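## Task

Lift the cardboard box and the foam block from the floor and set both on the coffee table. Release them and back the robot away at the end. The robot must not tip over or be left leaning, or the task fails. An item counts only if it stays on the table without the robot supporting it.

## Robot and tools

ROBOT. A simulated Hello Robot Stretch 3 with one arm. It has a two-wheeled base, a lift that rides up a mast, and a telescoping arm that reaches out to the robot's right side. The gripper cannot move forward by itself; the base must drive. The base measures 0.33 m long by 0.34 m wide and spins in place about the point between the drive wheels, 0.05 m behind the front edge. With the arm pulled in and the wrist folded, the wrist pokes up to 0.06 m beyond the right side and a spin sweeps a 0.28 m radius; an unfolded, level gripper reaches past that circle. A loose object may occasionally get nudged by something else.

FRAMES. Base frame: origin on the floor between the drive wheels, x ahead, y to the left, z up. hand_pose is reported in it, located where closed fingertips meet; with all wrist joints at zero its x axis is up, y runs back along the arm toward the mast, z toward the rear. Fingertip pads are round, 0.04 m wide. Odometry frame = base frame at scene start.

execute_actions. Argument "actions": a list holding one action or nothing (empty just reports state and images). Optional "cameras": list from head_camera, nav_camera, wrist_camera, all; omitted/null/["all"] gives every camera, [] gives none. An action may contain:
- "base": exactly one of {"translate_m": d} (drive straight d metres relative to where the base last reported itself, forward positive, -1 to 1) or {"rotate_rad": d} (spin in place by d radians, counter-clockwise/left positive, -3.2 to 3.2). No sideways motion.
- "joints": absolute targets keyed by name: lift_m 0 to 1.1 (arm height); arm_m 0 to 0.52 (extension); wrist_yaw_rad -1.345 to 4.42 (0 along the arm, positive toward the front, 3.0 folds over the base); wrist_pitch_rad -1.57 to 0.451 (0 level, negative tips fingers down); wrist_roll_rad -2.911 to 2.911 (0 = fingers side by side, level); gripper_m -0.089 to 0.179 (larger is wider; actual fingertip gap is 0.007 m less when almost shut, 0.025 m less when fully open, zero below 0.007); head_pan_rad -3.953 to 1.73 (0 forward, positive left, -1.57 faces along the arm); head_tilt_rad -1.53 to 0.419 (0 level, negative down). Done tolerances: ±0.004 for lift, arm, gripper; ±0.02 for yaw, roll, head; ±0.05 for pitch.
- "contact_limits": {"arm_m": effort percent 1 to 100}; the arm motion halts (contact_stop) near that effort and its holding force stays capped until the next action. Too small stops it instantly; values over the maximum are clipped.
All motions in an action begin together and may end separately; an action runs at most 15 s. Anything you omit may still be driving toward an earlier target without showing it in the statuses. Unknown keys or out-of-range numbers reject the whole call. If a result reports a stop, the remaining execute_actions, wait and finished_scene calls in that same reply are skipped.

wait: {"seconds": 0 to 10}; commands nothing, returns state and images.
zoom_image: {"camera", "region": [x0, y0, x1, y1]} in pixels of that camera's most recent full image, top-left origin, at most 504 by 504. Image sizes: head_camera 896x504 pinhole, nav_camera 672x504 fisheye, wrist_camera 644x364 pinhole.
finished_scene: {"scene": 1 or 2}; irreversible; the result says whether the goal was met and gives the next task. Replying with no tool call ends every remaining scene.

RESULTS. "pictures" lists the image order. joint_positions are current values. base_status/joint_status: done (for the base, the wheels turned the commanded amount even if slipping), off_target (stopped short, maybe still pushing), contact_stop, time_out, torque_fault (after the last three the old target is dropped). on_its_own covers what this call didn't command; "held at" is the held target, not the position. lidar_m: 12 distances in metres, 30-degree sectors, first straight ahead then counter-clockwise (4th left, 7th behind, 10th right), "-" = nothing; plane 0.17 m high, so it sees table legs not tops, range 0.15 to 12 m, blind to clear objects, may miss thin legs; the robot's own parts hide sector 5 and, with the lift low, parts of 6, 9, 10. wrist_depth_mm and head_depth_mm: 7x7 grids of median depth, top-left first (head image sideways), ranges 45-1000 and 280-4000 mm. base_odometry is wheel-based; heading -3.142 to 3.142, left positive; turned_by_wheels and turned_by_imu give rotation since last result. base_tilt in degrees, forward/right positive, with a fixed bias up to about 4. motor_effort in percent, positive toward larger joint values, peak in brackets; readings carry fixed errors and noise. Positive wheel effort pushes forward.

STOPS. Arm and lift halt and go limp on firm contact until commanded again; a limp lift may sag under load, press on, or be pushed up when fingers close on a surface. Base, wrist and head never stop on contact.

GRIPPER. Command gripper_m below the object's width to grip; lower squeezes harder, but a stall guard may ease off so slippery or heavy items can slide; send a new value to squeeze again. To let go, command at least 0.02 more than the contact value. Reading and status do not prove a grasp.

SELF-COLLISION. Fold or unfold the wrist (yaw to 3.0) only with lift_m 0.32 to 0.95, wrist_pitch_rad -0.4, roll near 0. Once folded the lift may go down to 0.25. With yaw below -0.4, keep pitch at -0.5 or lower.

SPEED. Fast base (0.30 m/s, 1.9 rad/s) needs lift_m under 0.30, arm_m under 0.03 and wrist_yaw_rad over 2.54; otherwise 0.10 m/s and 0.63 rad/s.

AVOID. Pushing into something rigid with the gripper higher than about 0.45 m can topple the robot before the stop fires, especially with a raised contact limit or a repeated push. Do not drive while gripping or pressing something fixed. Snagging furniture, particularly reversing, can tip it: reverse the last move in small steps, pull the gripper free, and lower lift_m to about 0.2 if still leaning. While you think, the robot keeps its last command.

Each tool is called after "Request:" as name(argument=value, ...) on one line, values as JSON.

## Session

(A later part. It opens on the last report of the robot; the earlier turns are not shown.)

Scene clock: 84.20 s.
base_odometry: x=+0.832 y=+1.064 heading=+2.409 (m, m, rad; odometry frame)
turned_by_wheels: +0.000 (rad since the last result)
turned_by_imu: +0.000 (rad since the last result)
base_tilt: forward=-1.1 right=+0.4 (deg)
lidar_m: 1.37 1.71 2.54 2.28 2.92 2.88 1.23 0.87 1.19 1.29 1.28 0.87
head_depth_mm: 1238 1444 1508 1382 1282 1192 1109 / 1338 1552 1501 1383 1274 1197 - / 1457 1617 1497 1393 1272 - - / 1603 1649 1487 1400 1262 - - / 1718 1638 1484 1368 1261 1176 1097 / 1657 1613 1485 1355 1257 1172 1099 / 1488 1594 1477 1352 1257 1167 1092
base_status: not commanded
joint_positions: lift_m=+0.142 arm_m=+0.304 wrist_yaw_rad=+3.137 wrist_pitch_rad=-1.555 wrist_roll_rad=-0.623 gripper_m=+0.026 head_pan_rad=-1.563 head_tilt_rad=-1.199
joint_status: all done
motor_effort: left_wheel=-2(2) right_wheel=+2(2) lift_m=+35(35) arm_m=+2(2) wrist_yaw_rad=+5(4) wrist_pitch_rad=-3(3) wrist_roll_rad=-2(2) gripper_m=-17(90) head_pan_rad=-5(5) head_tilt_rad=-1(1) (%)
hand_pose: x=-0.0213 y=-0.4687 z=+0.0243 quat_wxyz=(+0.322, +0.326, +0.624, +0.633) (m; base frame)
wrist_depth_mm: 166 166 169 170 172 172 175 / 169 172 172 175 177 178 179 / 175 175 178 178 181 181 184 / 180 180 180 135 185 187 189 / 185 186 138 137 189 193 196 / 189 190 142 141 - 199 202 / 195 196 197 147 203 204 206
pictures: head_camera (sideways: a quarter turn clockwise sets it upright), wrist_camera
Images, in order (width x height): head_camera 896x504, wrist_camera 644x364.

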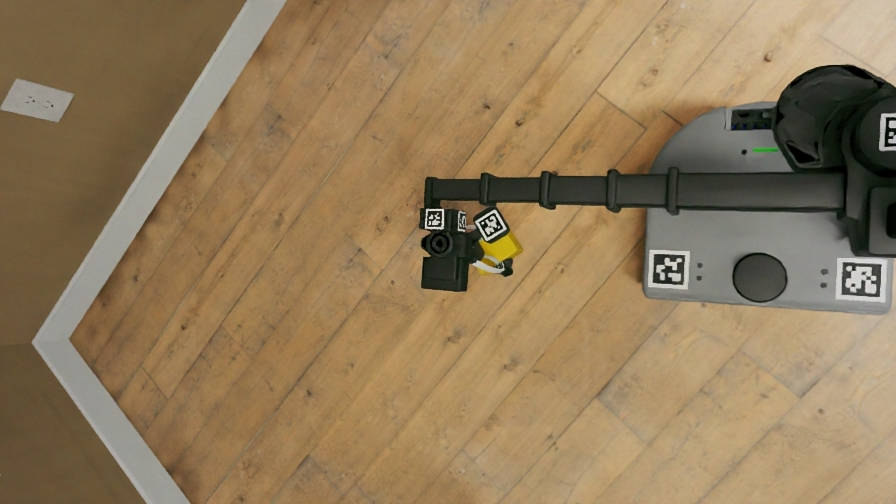

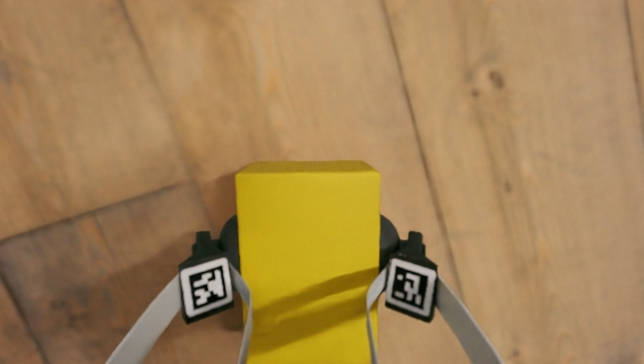

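Request:
execute_actions(actions=[{"base": {"rotate_rad": 1.545}, "joints": {"lift_m": 0.296, "arm_m": 0.026, "wrist_roll_rad": 0.0, "gripper_m": 0.015, "head_pan_rad": 0.0, "head_tilt_rad": -0.5}, "contact_limits": {"arm_m": 10}}])

Scene clock: 98.53 s.
base_odometry: x=+0.832 y=+1.064 heading=-2.329 (m, m, rad; odometry frame)
turned_by_wheels: +1.545 (rad since the last result)
turned_by_imu: +1.569 (rad since the last result)
base_tilt: forward=-1.1 right=+0.4 (deg)
lidar_m: 2.29 2.93 2.88 1.23 0.87 1.02 1.28 1.29 0.16 0.15 1.71 2.55
head_depth_mm: 2230 2355 2508 2597 2116 1642 1354 / 2362 2514 2669 2741 2090 1646 1355 / 2514 2698 2743 2566 2060 1627 1340 / 2649 2884 2986 2669 2054 1614 1339 / 2861 3091 3207 2772 2033 1602 1326 / 3085 3377 3660 2702 2009 1591 1316 / 3320 3608 3862 2717 2005 1579 1311
base_status: done
joint_positions: lift_m=+0.296 arm_m=+0.026 wrist_yaw_rad=+3.137 wrist_pitch_rad=-1.561 wrist_roll_rad=-0.007 gripper_m=+0.019 head_pan_rad=-0.007 head_tilt_rad=-0.507
joint_status: all done
motor_effort: left_wheel=-2(10) right_wheel=+3(10) lift_m=+44(48) arm_m=-4(4) wrist_yaw_rad=+3(4) wrist_pitch_rad=+0(3) wrist_roll_rad=+4(1) gripper_m=-19(68) head_pan_rad=+5(62) head_tilt_rad=+4(48) (%)
contact_limits: arm_m 10 (drawing in: default 25, maximum 40; extending or still: default 32, maximum 53)
hand_pose: x=-0.0212 y=-0.1928 z=+0.1781 quat_wxyz=(+0.497, +0.502, +0.498, +0.503) (m; base frame)
wrist_depth_mm: - - - - 316 316 324 / - - - - 331 326 332 / - - - - 337 341 342 / 335 - 136 135 349 347 350 / 345 352 137 137 351 357 360 / 349 357 140 141 - 375 375 / 368 369 369 146 383 383 386
pictures: head_camera (sideways: a quarter turn clockwise sets it upright), nav_camera (sideways: a quarter turn counterclockwise sets it upright), wrist_camera
Images, in order (width x height): head_camera 896x504, nav_camera 672x504, wrist_camera 644x364.

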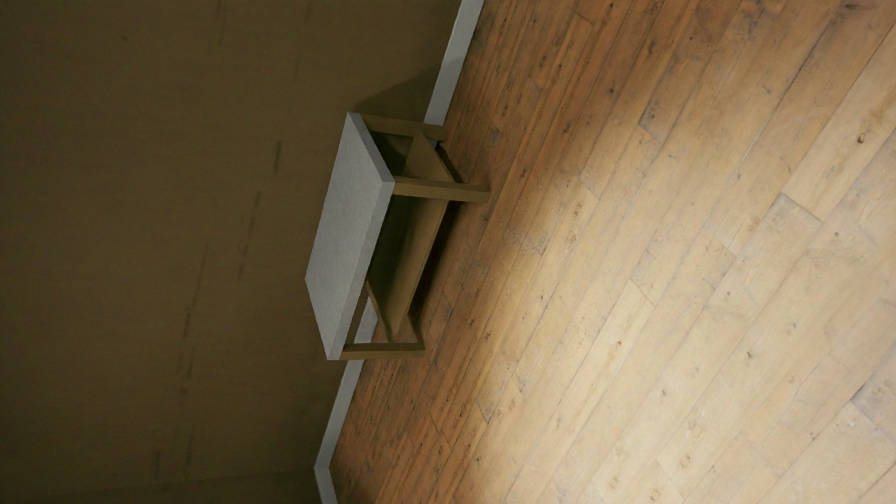

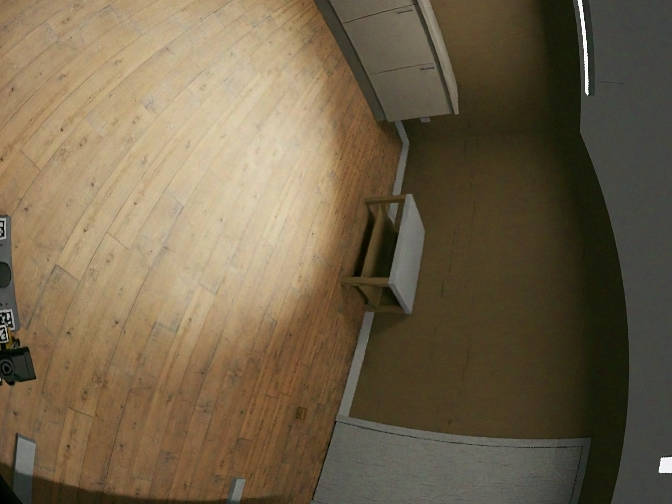

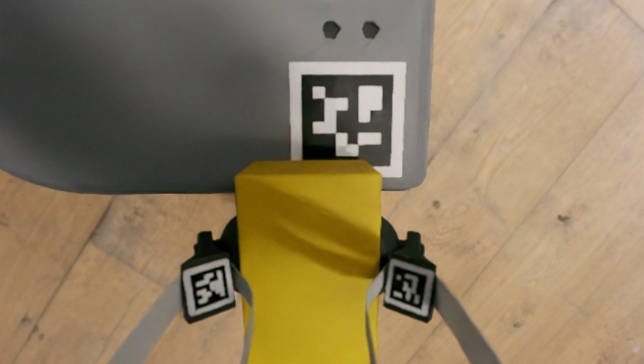

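Request:
execute_actions(actions=[{"base": {"translate_m": 1.0}, "joints": {"head_pan_rad": 0.0, "head_tilt_rad": -0.7}}])

Scene clock: 103.97 s.
base_odometry: x=+0.144 y=+0.338 heading=-2.329 (m, m, rad; odometry frame)
turned_by_wheels: +0.000 (rad since the last result)
turned_by_imu: +0.000 (rad since the last result)
base_tilt: forward=-1.1 right=+0.4 (deg)
lidar_m: 1.29 2.32 2.29 2.56 1.71 1.72 2.15 1.50 0.16 0.15 1.79 1.77
head_depth_mm: 1536 1670 1794 1952 1707 1420 1223 / 1630 1768 1846 1881 1694 1426 1210 / 1737 1897 1833 1750 1675 1405 1209 / 1862 2045 1805 1933 1679 1402 1200 / 1998 2210 1977 1999 1659 1393 1197 / 2145 2413 2512 2032 1657 1390 1188 / 2343 2664 2662 2041 1633 1382 1185
base_status: done
joint_positions: lift_m=+0.296 arm_m=+0.026 wrist_yaw_rad=+3.137 wrist_pitch_rad=-1.561 wrist_roll_rad=-0.007 gripper_m=+0.019 head_pan_rad=-0.007 head_tilt_rad=-0.692
joint_status: all done
motor_effort: left_wheel=-2(6) right_wheel=+2(8) lift_m=+44(45) arm_m=-5(4) wrist_yaw_rad=+2(4) wrist_pitch_rad=+0(0) wrist_roll_rad=+4(4) gripper_m=-19(19) head_pan_rad=+5(4) head_tilt_rad=-4(28) (%)
hand_pose: x=-0.0212 y=-0.1928 z=+0.1781 quat_wxyz=(+0.497, +0.502, +0.498, +0.503) (m; base frame)
wrist_depth_mm: - - - - 318 320 321 / - - - - 329 328 331 / - - - - 340 338 342 / 336 - 137 134 346 346 351 / 343 351 138 137 352 361 367 / 349 356 140 141 - 374 370 / 364 365 365 146 384 383 389
pictures: head_camera (sideways: a quarter turn clockwise sets it upright), nav_camera (sideways: a quarter turn counterclockwise sets it upright), wrist_camera
Images, in order (width x height): head_camera 896x504, nav_camera 672x504, wrist_camera 644x364.

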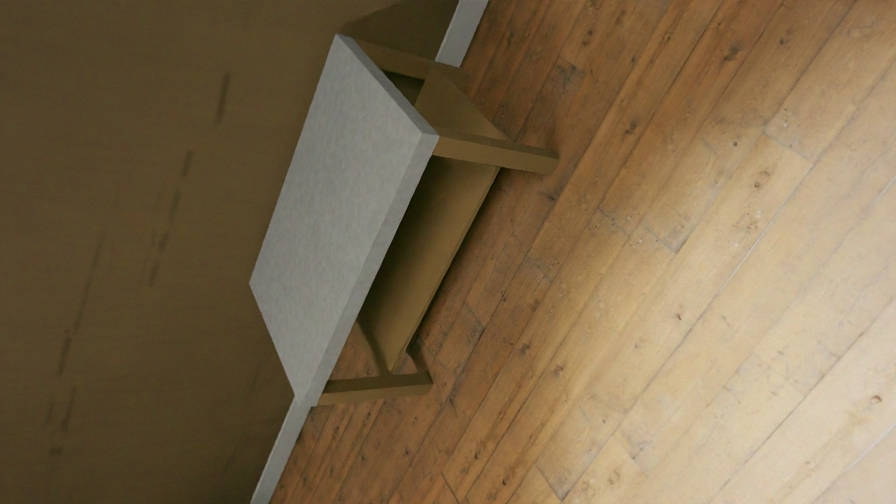

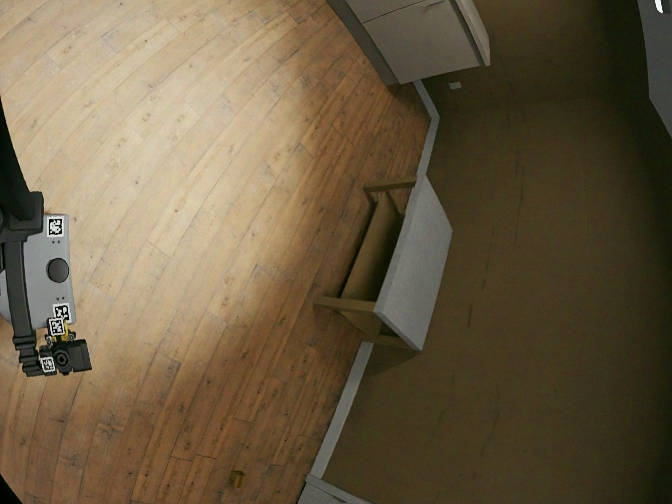

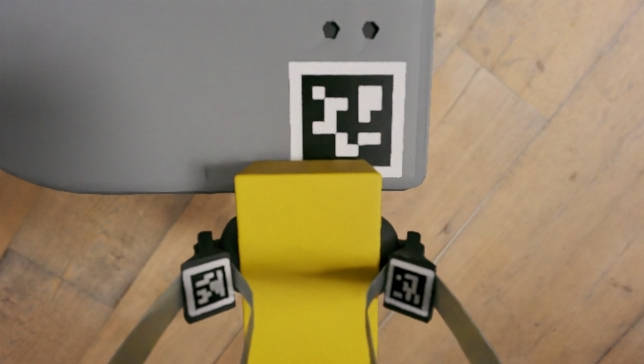

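Request:
zoom_image(camera="head_camera", region=[390, 80, 590, 220])

Request:
zoom_image(camera="head_camera", region=[270, 320, 470, 440])

Region (390, 80, 590, 220) of head_camera's 896x504 image, scaled by 2.520, with more detail than that image has; it fills the top 353 rows of this view, and the rest is white.

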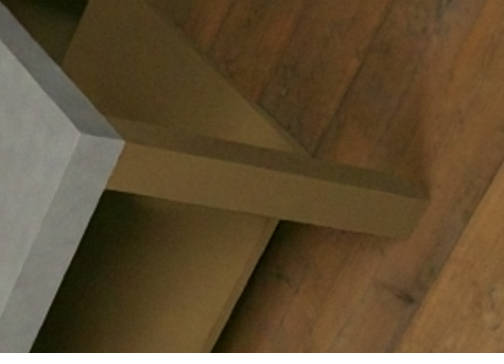

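Region (270, 320, 470, 440) of head_camera's 896x504 image, scaled by 2.520, with more detail than that image has; it fills the top 302 rows of this view, and the rest is white.

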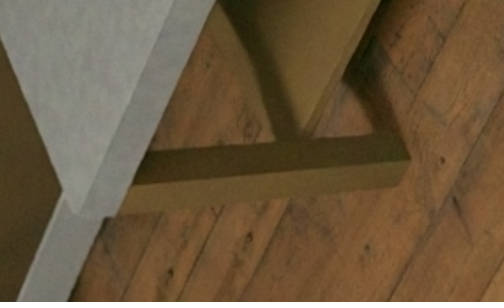

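Request:
execute_actions(actions=[{"base": {"translate_m": 1.0}, "joints": {"head_pan_rad": -0.5, "head_tilt_rad": -1.15}}])

Scene clock: 113.50 s.
base_odometry: x=-0.543 y=-0.388 heading=-2.329 (m, m, rad; odometry frame)
turned_by_wheels: +0.000 (rad since the last result)
turned_by_imu: -0.001 (rad since the last result)
base_tilt: forward=-1.0 right=+0.4 (deg)
lidar_m: 1.03 0.86 1.70 1.83 2.84 2.49 2.67 2.39 0.16 0.15 0.39 0.38
head_depth_mm: 906 1086 1350 1436 1312 1197 1111 / 923 1098 1347 1420 1300 1207 - / 940 1100 1020 933 1248 1201 - / 961 1099 1018 919 1261 1185 - / 980 1113 1015 925 1266 1179 1129 / 997 1109 1007 934 1274 1175 1099 / 1017 1121 1002 936 1278 1176 1093
base_status: done
joint_positions: lift_m=+0.296 arm_m=+0.026 wrist_yaw_rad=+3.137 wrist_pitch_rad=-1.561 wrist_roll_rad=-0.007 gripper_m=+0.019 head_pan_rad=-0.493 head_tilt_rad=-1.136
joint_status: all done
motor_effort: left_wheel=-2(6) right_wheel=+2(10) lift_m=+44(44) arm_m=-4(4) wrist_yaw_rad=+4(4) wrist_pitch_rad=+0(0) wrist_roll_rad=+3(4) gripper_m=-18(19) head_pan_rad=-4(47) head_tilt_rad=-8(41) (%)
hand_pose: x=-0.0212 y=-0.1928 z=+0.1781 quat_wxyz=(+0.497, +0.502, +0.498, +0.503) (m; base frame)
wrist_depth_mm: - - - - 317 320 320 / - - - - 326 328 333 / - - - - 332 338 339 / 338 - 136 135 342 347 352 / 342 348 137 137 350 358 362 / 355 351 141 141 - 370 327 / 365 368 367 146 377 384 391
pictures: head_camera (sideways: a quarter turn clockwise sets it upright), nav_camera (sideways: a quarter turn counterclockwise sets it upright), wrist_camera
Images, in order (width x height): head_camera 896x504, nav_camera 672x504, wrist_camera 644x364.

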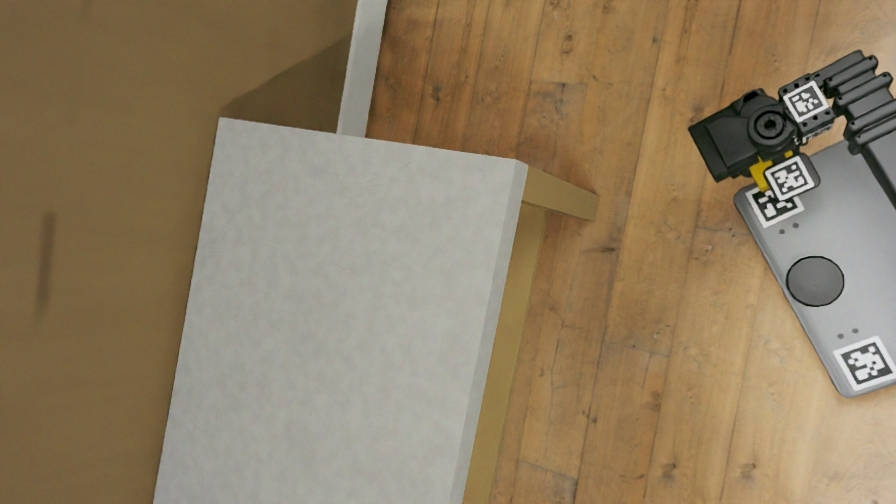

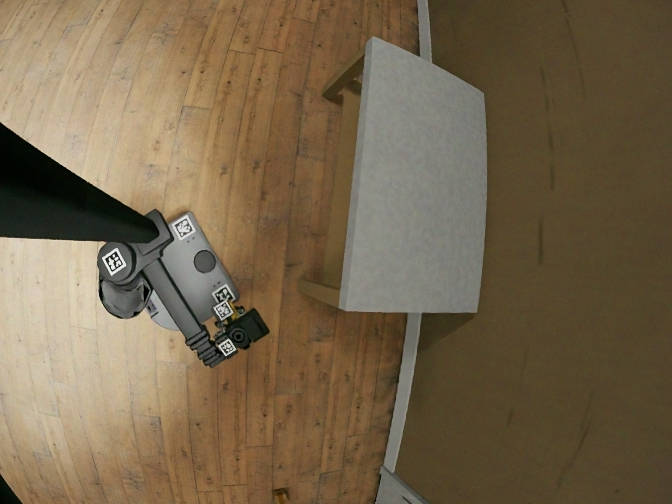

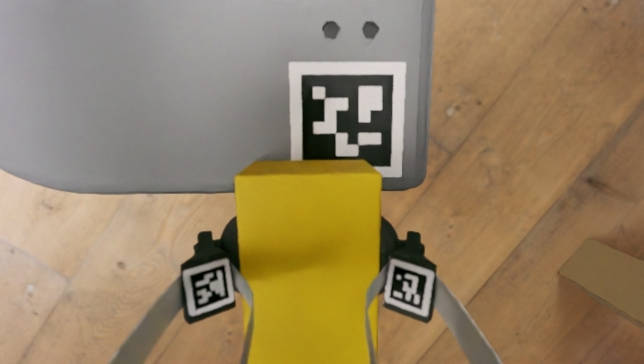

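Request:
execute_actions(actions=[{"base": {"rotate_rad": 0.92}, "joints": {"lift_m": 0.617, "arm_m": 0.11, "head_pan_rad": -1.4, "head_tilt_rad": -1.1}, "contact_limits": {"arm_m": 10}}])

Scene clock: 120.20 s.
base_odometry: x=-0.543 y=-0.388 heading=-1.409 (m, m, rad; odometry frame)
turned_by_wheels: +0.920 (rad since the last result)
turned_by_imu: +0.933 (rad since the last result)
base_tilt: forward=-1.1 right=+0.4 (deg)
lidar_m: 1.70 1.75 2.92 2.49 2.83 2.39 1.97 1.39 1.00 0.38 0.99 0.86
head_depth_mm: 887 1051 1296 1456 1316 1204 1112 / 904 1077 1252 1464 1298 1213 - / 926 1099 1054 956 - 1210 - / 944 1124 1053 953 1264 1204 - / 964 1130 1042 934 1265 1186 1099 / 986 1132 1040 940 1276 1191 1090 / 1010 1149 1031 945 1291 1176 1090
base_status: done
joint_positions: lift_m=+0.617 arm_m=+0.110 wrist_yaw_rad=+3.137 wrist_pitch_rad=-1.561 wrist_roll_rad=-0.006 gripper_m=+0.019 head_pan_rad=-1.393 head_tilt_rad=-1.100
joint_status: all done
motor_effort: left_wheel=-2(10) right_wheel=+2(9) lift_m=+46(48) arm_m=+2(3) wrist_yaw_rad=+4(5) wrist_pitch_rad=-1(1) wrist_roll_rad=+4(4) gripper_m=-19(19) head_pan_rad=-5(61) head_tilt_rad=+0(4) (%)
contact_limits: arm_m 10 (drawing in: default 25, maximum 40; extending or still: default 32, maximum 53)
hand_pose: x=-0.0212 y=-0.2762 z=+0.4990 quat_wxyz=(+0.497, +0.502, +0.498, +0.503) (m; base frame)
wrist_depth_mm: 607 619 - - 631 633 640 / 639 630 - - 633 652 661 / 640 640 637 666 643 679 663 / 649 657 671 134 671 687 680 / 684 677 138 137 704 706 714 / 682 719 141 142 - 560 562 / 710 731 733 146 249 260 260
pictures: head_camera (sideways: a quarter turn clockwise sets it upright), nav_camera (sideways: a quarter turn counterclockwise sets it upright), wrist_camera
Images, in order (width x height): head_camera 896x504, nav_camera 672x504, wrist_camera 644x364.

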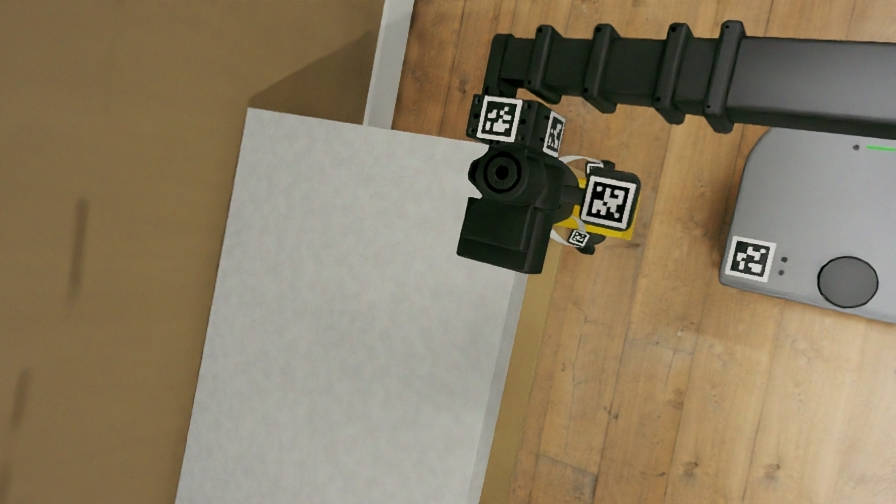

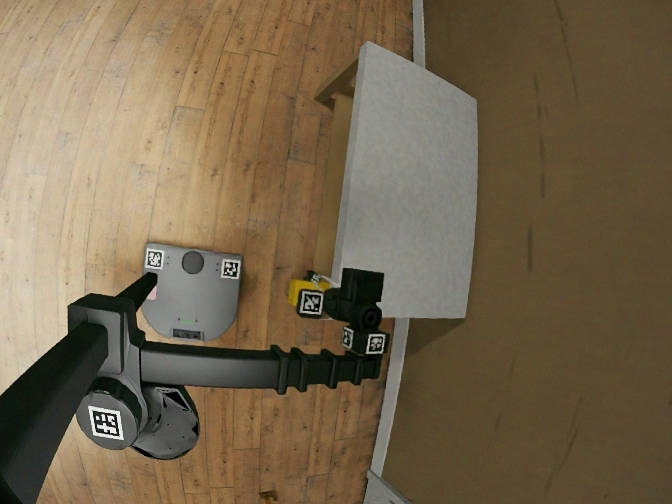

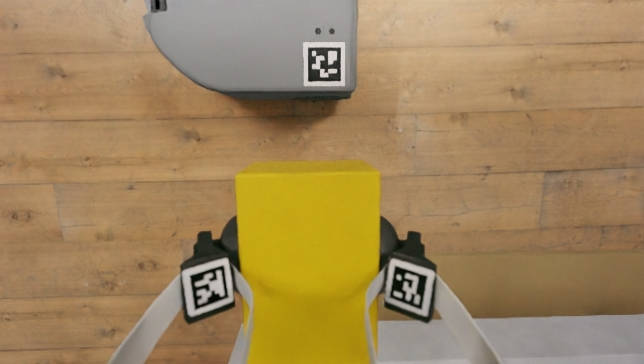

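Request:
execute_actions(actions=[{"base": {"translate_m": 0.22}, "joints": {"lift_m": 0.61, "arm_m": 0.35, "head_pan_rad": -1.65, "head_tilt_rad": -1.05}, "contact_limits": {"arm_m": 10}}], cameras=["head_camera", "wrist_camera"])

Scene clock: 127.03 s.
base_odometry: x=-0.508 y=-0.605 heading=-1.409 (m, m, rad; odometry frame)
turned_by_wheels: +0.000 (rad since the last result)
turned_by_imu: -0.001 (rad since the last result)
base_tilt: forward=-1.0 right=+0.5 (deg)
lidar_m: 1.48 1.53 2.06 2.53 2.84 2.58 2.20 1.38 0.46 0.96 0.99 0.67
head_depth_mm: 920 1095 1359 1508 1342 1217 1111 / 915 1085 1222 991 916 - - / 910 1076 1123 970 1173 1210 - / 907 1076 1138 918 1159 1199 - / 898 1064 1131 959 1148 1199 1095 / 893 1057 1085 955 1145 1193 1092 / 887 1047 1079 954 1143 1191 1089
base_status: done
joint_positions: lift_m=+0.610 arm_m=+0.350 wrist_yaw_rad=+3.137 wrist_pitch_rad=-1.560 wrist_roll_rad=-0.006 gripper_m=+0.019 head_pan_rad=-1.643 head_tilt_rad=-1.051
joint_status: all done
motor_effort: left_wheel=-2(2) right_wheel=+2(8) lift_m=+35(43) arm_m=+2(2) wrist_yaw_rad=+4(4) wrist_pitch_rad=-1(1) wrist_roll_rad=+3(4) gripper_m=-19(19) head_pan_rad=-5(33) head_tilt_rad=+0(10) (%)
contact_limits: arm_m 10 (drawing in: default 25, maximum 40; extending or still: default 32, maximum 53)
hand_pose: x=-0.0212 y=-0.5162 z=+0.4924 quat_wxyz=(+0.497, +0.502, +0.498, +0.503) (m; base frame)
wrist_depth_mm: 182 184 185 186 186 189 192 / 188 188 190 191 194 194 197 / 193 193 194 197 198 200 203 / 197 199 198 135 205 204 208 / 203 204 138 138 210 213 215 / 209 211 141 143 - 218 221 / 216 217 217 146 224 225 227
pictures: head_camera (sideways: a quarter turn clockwise sets it upright), wrist_camera
Images, in order (width x height): head_camera 896x504, wrist_camera 644x364.

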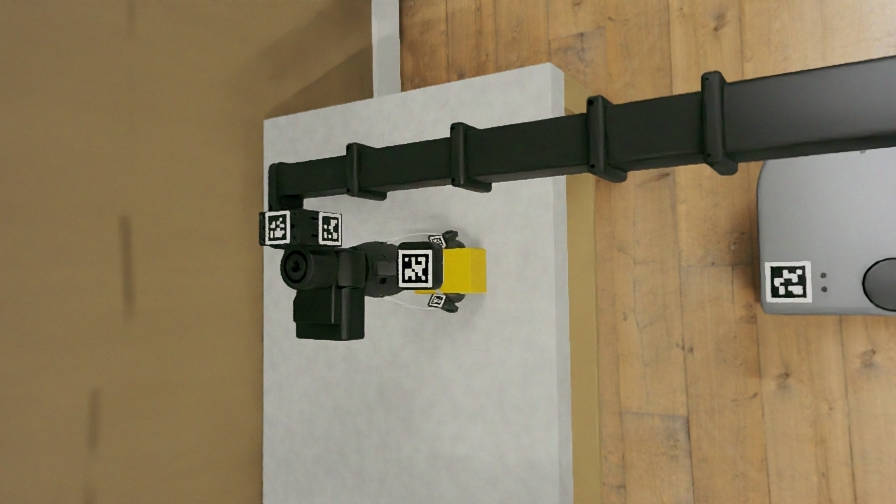

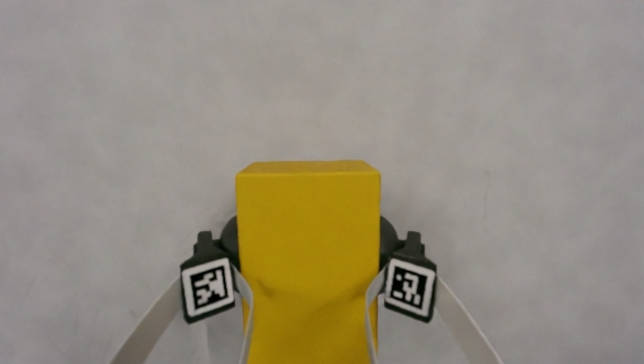

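Request:
execute_actions(actions=[{"joints": {"lift_m": 0.59}}], cameras=[])

Request:
execute_actions(actions=[{"joints": {"gripper_m": 0.11}}], cameras=["head_camera", "wrist_camera"])

Scene clock: 128.90 s.
base_odometry: x=-0.508 y=-0.605 heading=-1.409 (m, m, rad; odometry frame)
turned_by_wheels: +0.000 (rad since the last result)
turned_by_imu: +0.000 (rad since the last result)
base_tilt: forward=-1.1 right=+0.4 (deg)
lidar_m: 1.48 1.53 2.06 2.53 2.84 2.58 2.19 1.38 0.46 0.96 0.99 0.67
head_depth_mm: 918 1098 1365 1507 1349 1217 1114 / 913 1084 1227 990 917 1230 - / 909 1081 1144 971 1169 1217 - / 903 1072 1137 921 1156 1209 - / 897 1065 1114 961 1155 1198 1098 / 891 1060 1081 961 1148 1192 1092 / 888 1046 1080 952 1142 1188 1096
base_status: not commanded
joint_positions: lift_m=+0.590 arm_m=+0.350 wrist_yaw_rad=+3.137 wrist_pitch_rad=-1.560 wrist_roll_rad=-0.006 gripper_m=+0.019 head_pan_rad=-1.643 head_tilt_rad=-1.051
joint_status: all done
motor_effort: left_wheel=-3(2) right_wheel=+2(2) lift_m=+35(37) arm_m=+2(2) wrist_yaw_rad=+4(4) wrist_pitch_rad=-1(1) wrist_roll_rad=+3(3) gripper_m=-19(19) head_pan_rad=-5(5) head_tilt_rad=+1(1) (%)
hand_pose: x=-0.0212 y=-0.5162 z=+0.4724 quat_wxyz=(+0.497, +0.502, +0.498, +0.503) (m; base frame)
wrist_depth_mm: 164 166 167 167 169 170 171 / 168 169 171 172 174 174 177 / 172 173 175 178 178 180 181 / 177 179 178 135 182 185 187 / 183 184 137 138 189 190 193 / 188 188 141 142 - 196 198 / 193 194 197 145 200 203 203
pictures: none
No camera images: the call's "cameras" was empty. Leave "cameras" out to get every camera's image.

Scene clock: 130.30 s.
base_odometry: x=-0.508 y=-0.605 heading=-1.409 (m, m, rad; odometry frame)
turned_by_wheels: +0.000 (rad since the last result)
turned_by_imu: +0.000 (rad since the last result)
base_tilt: forward=-1.1 right=+0.5 (deg)
lidar_m: 1.48 1.53 2.06 2.53 2.83 2.58 2.19 1.39 0.46 0.96 0.99 0.67
head_depth_mm: 919 1097 1371 1505 1343 1213 1114 / 916 1091 1221 990 914 1226 - / 904 1080 1145 975 1167 1210 - / 904 1073 1140 920 1161 1207 - / 896 1063 1112 959 1152 1197 1091 / 894 1058 1082 955 1149 1192 1093 / 887 1051 1081 951 1147 1192 1088
base_status: not commanded
joint_positions: lift_m=+0.590 arm_m=+0.350 wrist_yaw_rad=+3.137 wrist_pitch_rad=-1.560 wrist_roll_rad=-0.006 gripper_m=+0.110 head_pan_rad=-1.643 head_tilt_rad=-1.051
joint_status: all done
motor_effort: left_wheel=-3(1) right_wheel=+2(2) lift_m=+35(35) arm_m=+2(2) wrist_yaw_rad=+3(4) wrist_pitch_rad=-1(1) wrist_roll_rad=+3(3) gripper_m=+0(79) head_pan_rad=-5(5) head_tilt_rad=+0(1) (%)
hand_pose: x=-0.0212 y=-0.5162 z=+0.4724 quat_wxyz=(+0.497, +0.502, +0.498, +0.503) (m; base frame)
wrist_depth_mm: 164 165 166 168 168 169 171 / 168 169 171 171 174 175 176 / 173 173 175 177 179 180 182 / 177 179 178 136 183 186 187 / 182 183 141 140 188 191 192 / 188 189 145 144 193 197 198 / 193 196 196 148 199 202 205
pictures: head_camera (sideways: a quarter turn clockwise sets it upright), wrist_camera
Images, in order (width x height): head_camera 896x504, wrist_camera 644x364.

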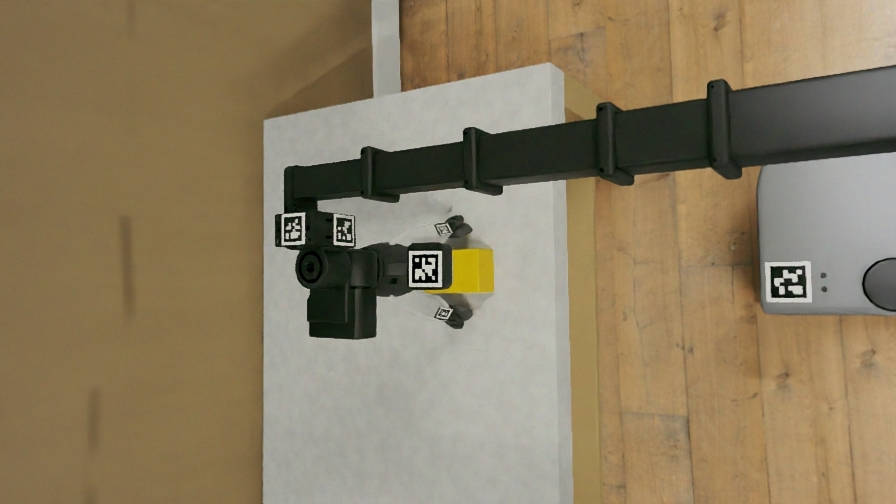

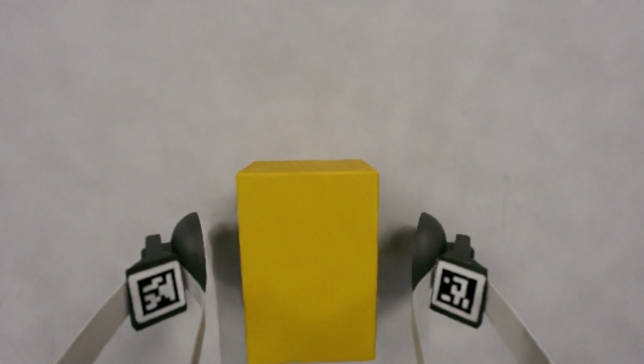

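Request:
execute_actions(actions=[{"joints": {"arm_m": 0.16, "lift_m": 0.595, "head_pan_rad": -2.85, "head_tilt_rad": -0.8}}])

Scene clock: 143.90 s.
base_odometry: x=-0.508 y=-0.605 heading=-1.409 (m, m, rad; odometry frame)
turned_by_wheels: +0.000 (rad since the last result)
turned_by_imu: -0.001 (rad since the last result)
base_tilt: forward=-1.0 right=+0.4 (deg)
lidar_m: 1.48 1.53 2.05 2.53 2.84 2.58 2.19 1.38 0.46 0.96 0.99 0.67
head_depth_mm: 2132 2438 2266 1866 1557 1332 - / 2268 2558 2302 1852 1544 1337 - / 2334 2648 2288 1843 1539 1320 1183 / 2419 2687 2269 1816 1529 1312 1151 / 2194 2433 2250 1809 1521 1307 1148 / 1742 1887 2043 1801 1509 1300 1162 / 1459 1571 1713 1750 1496 1295 1024
base_status: not commanded
joint_positions: lift_m=+0.595 arm_m=+0.160 wrist_yaw_rad=+3.137 wrist_pitch_rad=-1.560 wrist_roll_rad=-0.006 gripper_m=+0.110 head_pan_rad=-2.843 head_tilt_rad=-0.804
joint_status: all done
motor_effort: left_wheel=-2(2) right_wheel=+3(3) lift_m=+46(47) arm_m=-4(6) wrist_yaw_rad=+4(4) wrist_pitch_rad=-1(1) wrist_roll_rad=+3(3) gripper_m=+0(0) head_pan_rad=-5(61) head_tilt_rad=+3(24) (%)
hand_pose: x=-0.0212 y=-0.3266 z=+0.4770 quat_wxyz=(+0.497, +0.502, +0.498, +0.503) (m; base frame)
wrist_depth_mm: 579 583 - - 608 599 606 / 602 589 605 616 635 630 632 / 615 622 625 626 642 643 659 / 635 650 646 646 652 665 674 / 633 434 513 516 590 527 528 / 245 354 245 245 244 241 240 / 200 201 204 204 209 210 211
pictures: head_camera (sideways: a quarter turn clockwise sets it upright), nav_camera (sideways: a quarter turn counterclockwise sets it upright), wrist_camera
Images, in order (width x height): head_camera 896x504, nav_camera 672x504, wrist_camera 644x364.

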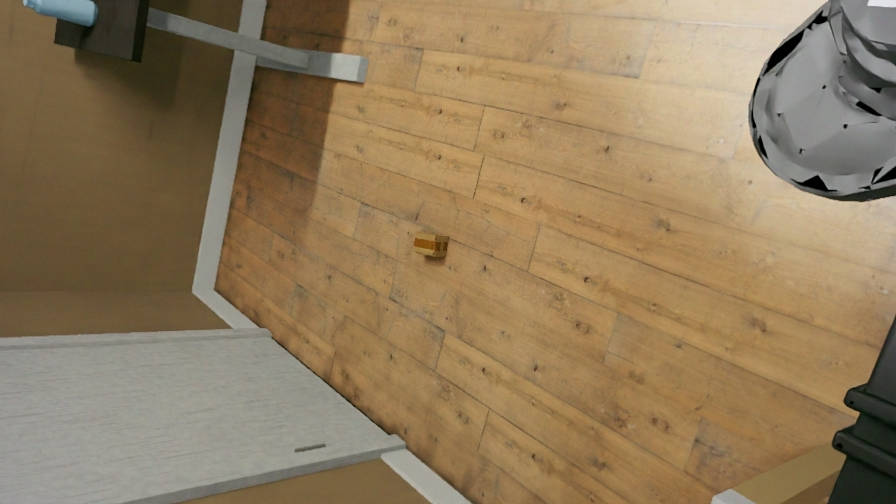

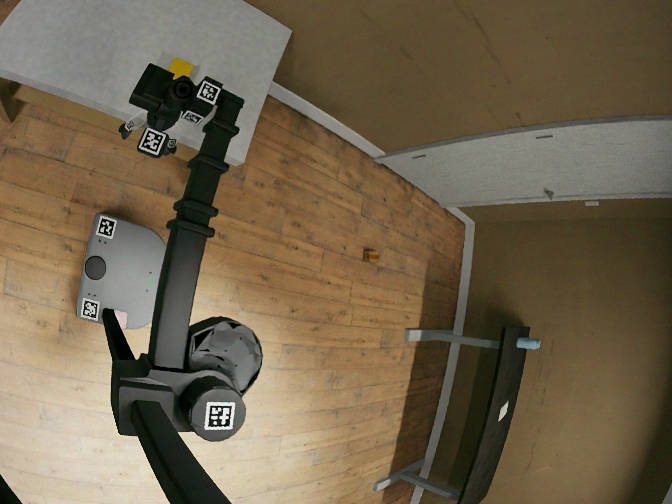

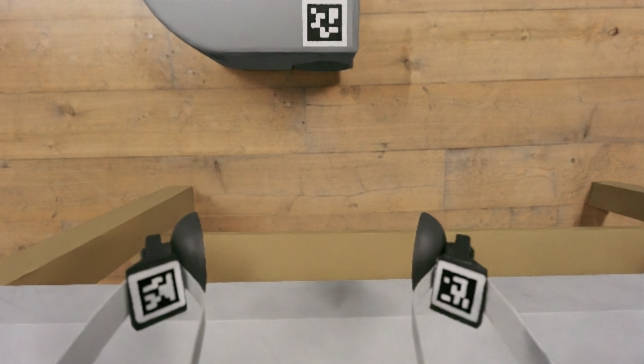

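Request:
zoom_image(camera="head_camera", region=[391, 205, 471, 285])

Request:
execute_actions(actions=[{"base": {"translate_m": -0.23}, "joints": {"arm_m": 0.026, "lift_m": 0.296, "head_pan_rad": -2.8, "head_tilt_rad": -0.87}}])

Region (391, 205, 471, 285) of head_camera's 896x504 image, scaled by 6.300, with more detail than that image has.

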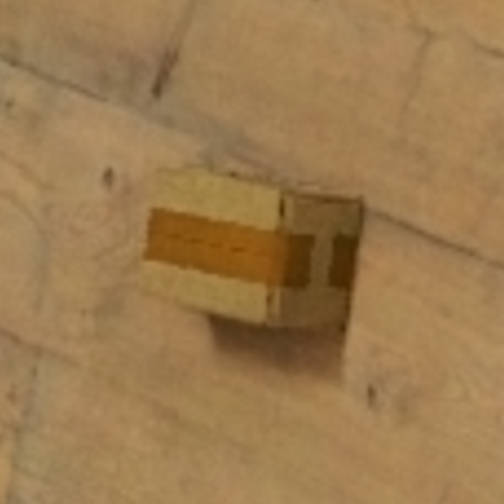

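Scene clock: 149.50 s.
base_odometry: x=-0.545 y=-0.378 heading=-1.409 (m, m, rad; odometry frame)
turned_by_wheels: +0.000 (rad since the last result)
turned_by_imu: -0.001 (rad since the last result)
base_tilt: forward=-1.1 right=+0.5 (deg)
lidar_m: 1.71 1.77 2.92 2.49 2.83 2.38 1.96 1.39 1.00 0.38 0.99 0.87
head_depth_mm: 1994 2281 2108 1762 1487 1301 1147 / 2123 2400 2134 1750 1491 1292 1159 / 2193 2422 2124 1735 1473 1284 1184 / 2260 2506 2095 1719 1465 1278 1153 / 2036 2298 2074 1718 1464 1276 1147 / 1642 1818 1936 1706 1453 1269 1143 / 1401 1517 1659 1681 1445 1259 1123
base_status: done
joint_positions: lift_m=+0.296 arm_m=+0.026 wrist_yaw_rad=+3.137 wrist_pitch_rad=-1.560 wrist_roll_rad=-0.006 gripper_m=+0.110 head_pan_rad=-2.807 head_tilt_rad=-0.859
joint_status: all done
motor_effort: left_wheel=-2(5) right_wheel=+3(3) lift_m=+35(42) arm_m=-3(4) wrist_yaw_rad=+4(4) wrist_pitch_rad=-1(1) wrist_roll_rad=+3(4) gripper_m=+0(0) head_pan_rad=+5(14) head_tilt_rad=-6(16) (%)
hand_pose: x=-0.0212 y=-0.1926 z=+0.1784 quat_wxyz=(+0.497, +0.502, +0.498, +0.503) (m; base frame)
wrist_depth_mm: - - - - 317 319 322 / - - - - 328 330 335 / - - - - 333 335 342 / 333 - - 352 344 351 352 / 344 344 346 352 355 364 360 / 350 356 361 365 366 365 374 / 357 366 368 373 375 380 388
pictures: head_camera (sideways: a quarter turn clockwise sets it upright), nav_camera (sideways: a quarter turn counterclockwise sets it upright), wrist_camera
Images, in order (width x height): head_camera 896x504, nav_camera 672x504, wrist_camera 644x364.

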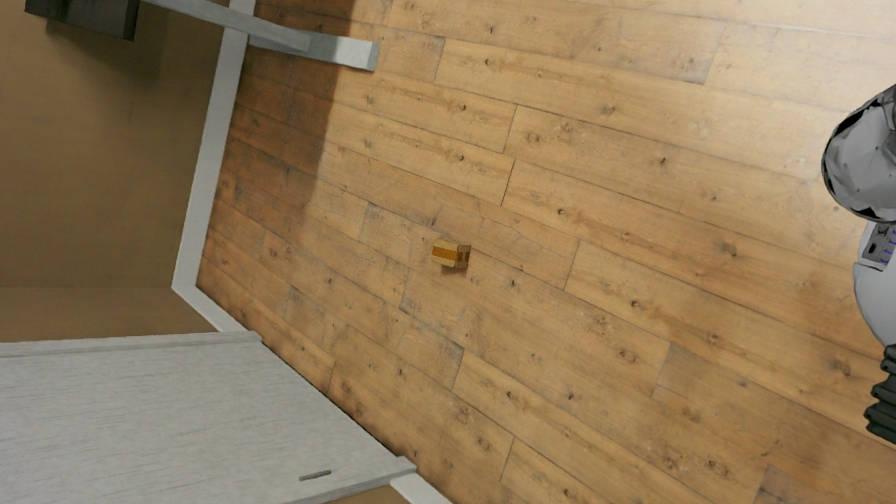

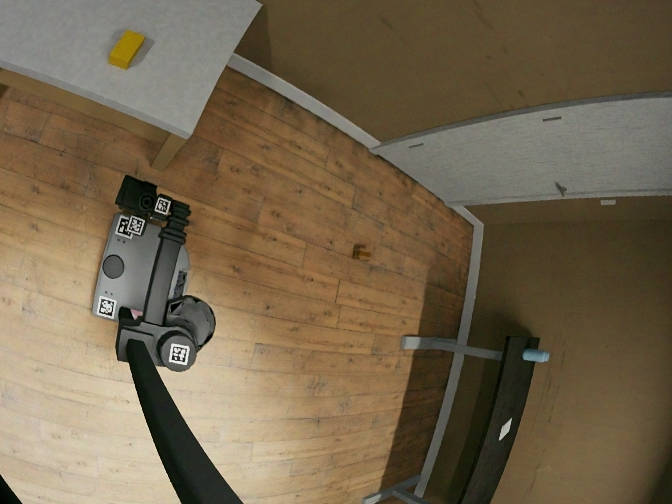

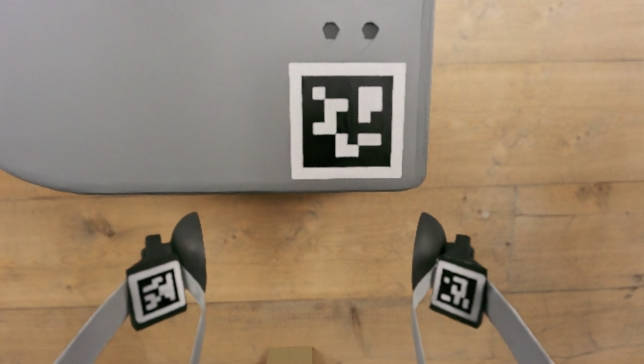

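Request:
execute_actions(actions=[{"base": {"translate_m": -0.85}, "joints": {"wrist_roll_rad": -1.72, "gripper_m": 0.13, "head_pan_rad": -2.2, "head_tilt_rad": -1.25}}])

Scene clock: 155.53 s.
base_odometry: x=-0.681 y=+0.461 heading=-1.409 (m, m, rad; odometry frame)
turned_by_wheels: +0.000 (rad since the last result)
turned_by_imu: -0.002 (rad since the last result)
base_tilt: forward=-1.1 right=+0.5 (deg)
lidar_m: 1.68 2.64 2.90 2.46 1.71 1.66 1.12 1.39 1.02 0.97 1.01 0.87
head_depth_mm: 1676 1609 1474 1364 1269 1203 1120 / 1568 1592 1473 1363 1269 - - / 1405 1599 1465 1352 1274 - 1089 / 1285 1543 1450 1346 1284 - 1093 / 1187 1450 1448 1340 1268 1151 1104 / 1100 1323 1449 1342 1257 1168 1100 / 1024 1221 1404 1335 1245 1160 1093
base_status: done
joint_positions: lift_m=+0.296 arm_m=+0.026 wrist_yaw_rad=+3.137 wrist_pitch_rad=-1.560 wrist_roll_rad=-1.713 gripper_m=+0.130 head_pan_rad=-2.207 head_tilt_rad=-1.235
joint_status: all done
motor_effort: left_wheel=-2(11) right_wheel=+2(5) lift_m=+35(35) arm_m=-4(3) wrist_yaw_rad=+4(5) wrist_pitch_rad=-1(1) wrist_roll_rad=-2(0) gripper_m=+0(74) head_pan_rad=+4(52) head_tilt_rad=-9(37) (%)
hand_pose: x=-0.0215 y=-0.1924 z=+0.1784 quat_wxyz=(-0.048, -0.049, +0.702, +0.709) (m; base frame)
wrist_depth_mm: 305 308 312 313 - - - / 320 318 320 325 - - - / 326 327 330 331 - - - / 336 340 338 340 - - - / 347 348 351 358 - - - / 353 - 361 363 - - - / 360 368 370 382 386 - -
pictures: head_camera (sideways: a quarter turn clockwise sets it upright), nav_camera (sideways: a quarter turn counterclockwise sets it upright), wrist_camera
Images, in order (width x height): head_camera 896x504, nav_camera 672x504, wrist_camera 644x364.

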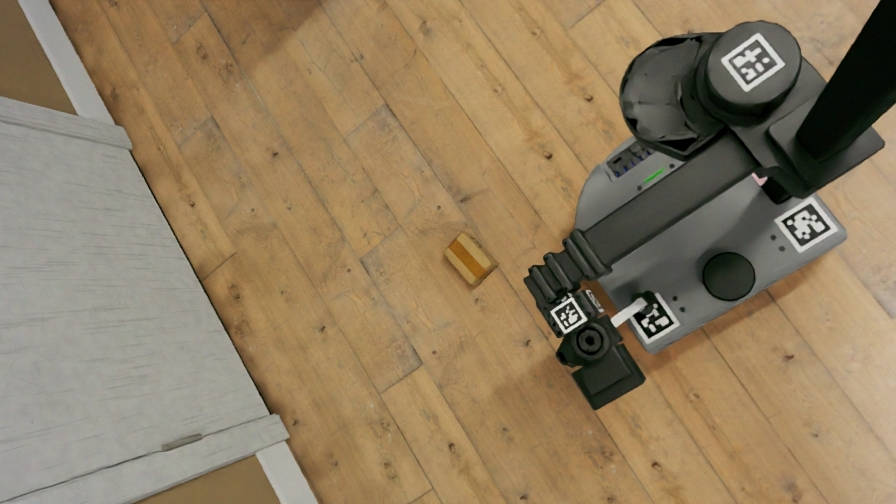

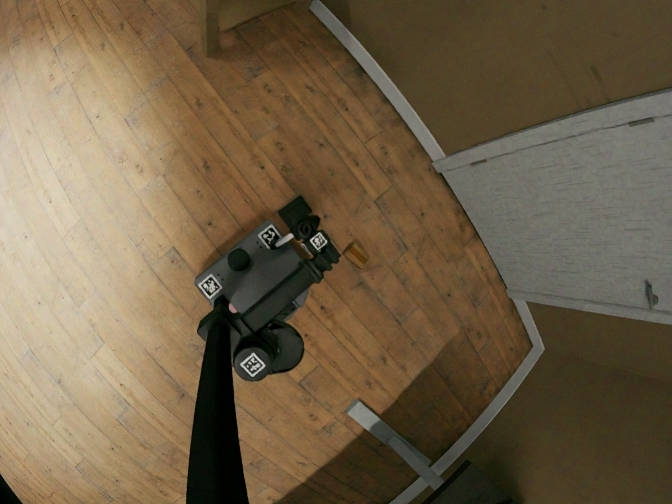

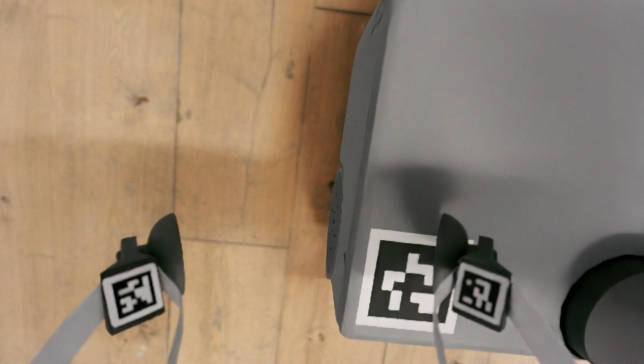

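Request:
zoom_image(camera="head_camera", region=[420, 210, 520, 310])

Region (420, 210, 520, 310) of head_camera's 896x504 image, scaled by 5.040, with more detail than that image has.

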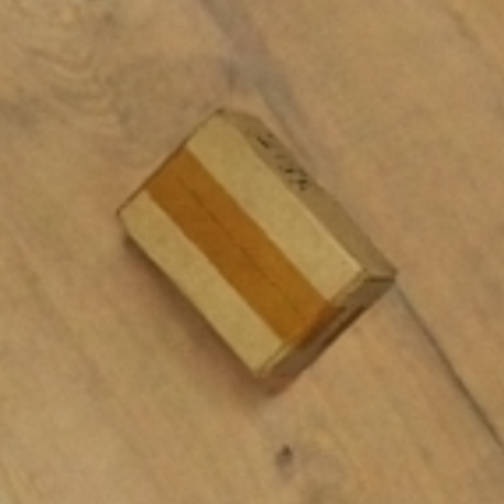

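Request:
execute_actions(actions=[{"base": {"translate_m": -0.256}, "joints": {"arm_m": 0.197, "wrist_roll_rad": -1.745, "head_pan_rad": -1.6, "head_tilt_rad": -1.3}}], cameras=["head_camera", "wrist_camera"])

Scene clock: 163.30 s.
base_odometry: x=-0.722 y=+0.713 heading=-1.410 (m, m, rad; odometry frame)
turned_by_wheels: +0.000 (rad since the last result)
turned_by_imu: -0.001 (rad since the last result)
base_tilt: forward=-1.0 right=+0.5 (deg)
lidar_m: 1.93 2.91 2.62 2.46 1.57 1.39 0.86 1.38 1.00 0.95 1.01 1.11
head_depth_mm: 1079 1366 1425 1337 1259 1193 1120 / 1075 1364 1425 1330 1256 - - / 1074 1361 1412 1330 - - - / 1072 1353 1417 1306 1258 - 1102 / 1089 1378 1406 1321 1237 1172 1108 / 1093 1384 1405 1313 1237 1169 1107 / 1096 1372 1402 1308 1234 1163 1104
base_status: done
joint_positions: lift_m=+0.296 arm_m=+0.197 wrist_yaw_rad=+3.137 wrist_pitch_rad=-1.559 wrist_roll_rad=-1.738 gripper_m=+0.130 head_pan_rad=-1.606 head_tilt_rad=-1.284
joint_status: all done
motor_effort: left_wheel=-1(10) right_wheel=+2(7) lift_m=+35(35) arm_m=+2(3) wrist_yaw_rad=+4(3) wrist_pitch_rad=-1(1) wrist_roll_rad=-2(1) gripper_m=+0(0) head_pan_rad=+4(55) head_tilt_rad=-10(17) (%)
hand_pose: x=-0.0215 y=-0.3627 z=+0.1784 quat_wxyz=(-0.057, -0.058, +0.701, +0.709) (m; base frame)
wrist_depth_mm: 306 311 313 315 320 321 320 / 316 318 322 327 323 328 - / 327 329 329 334 333 337 - / 332 332 336 292 344 351 - / 344 343 353 355 353 - - / 354 - 364 363 364 - - / 363 372 371 379 382 386 -
pictures: head_camera (sideways: a quarter turn clockwise sets it upright), wrist_camera
Images, in order (width x height): head_camera 896x504, wrist_camera 644x364.

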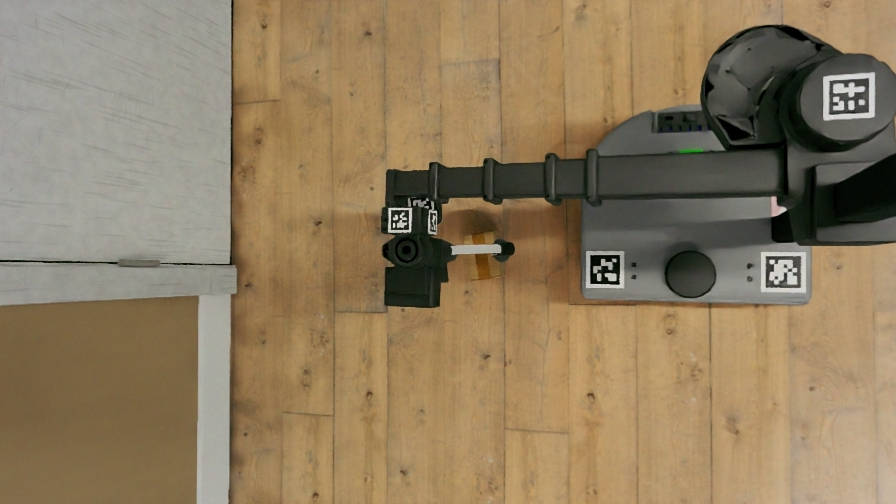

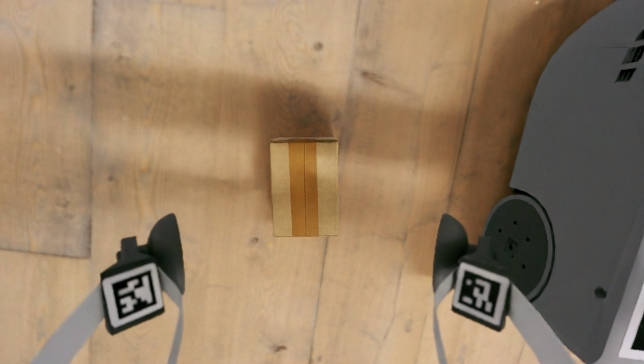

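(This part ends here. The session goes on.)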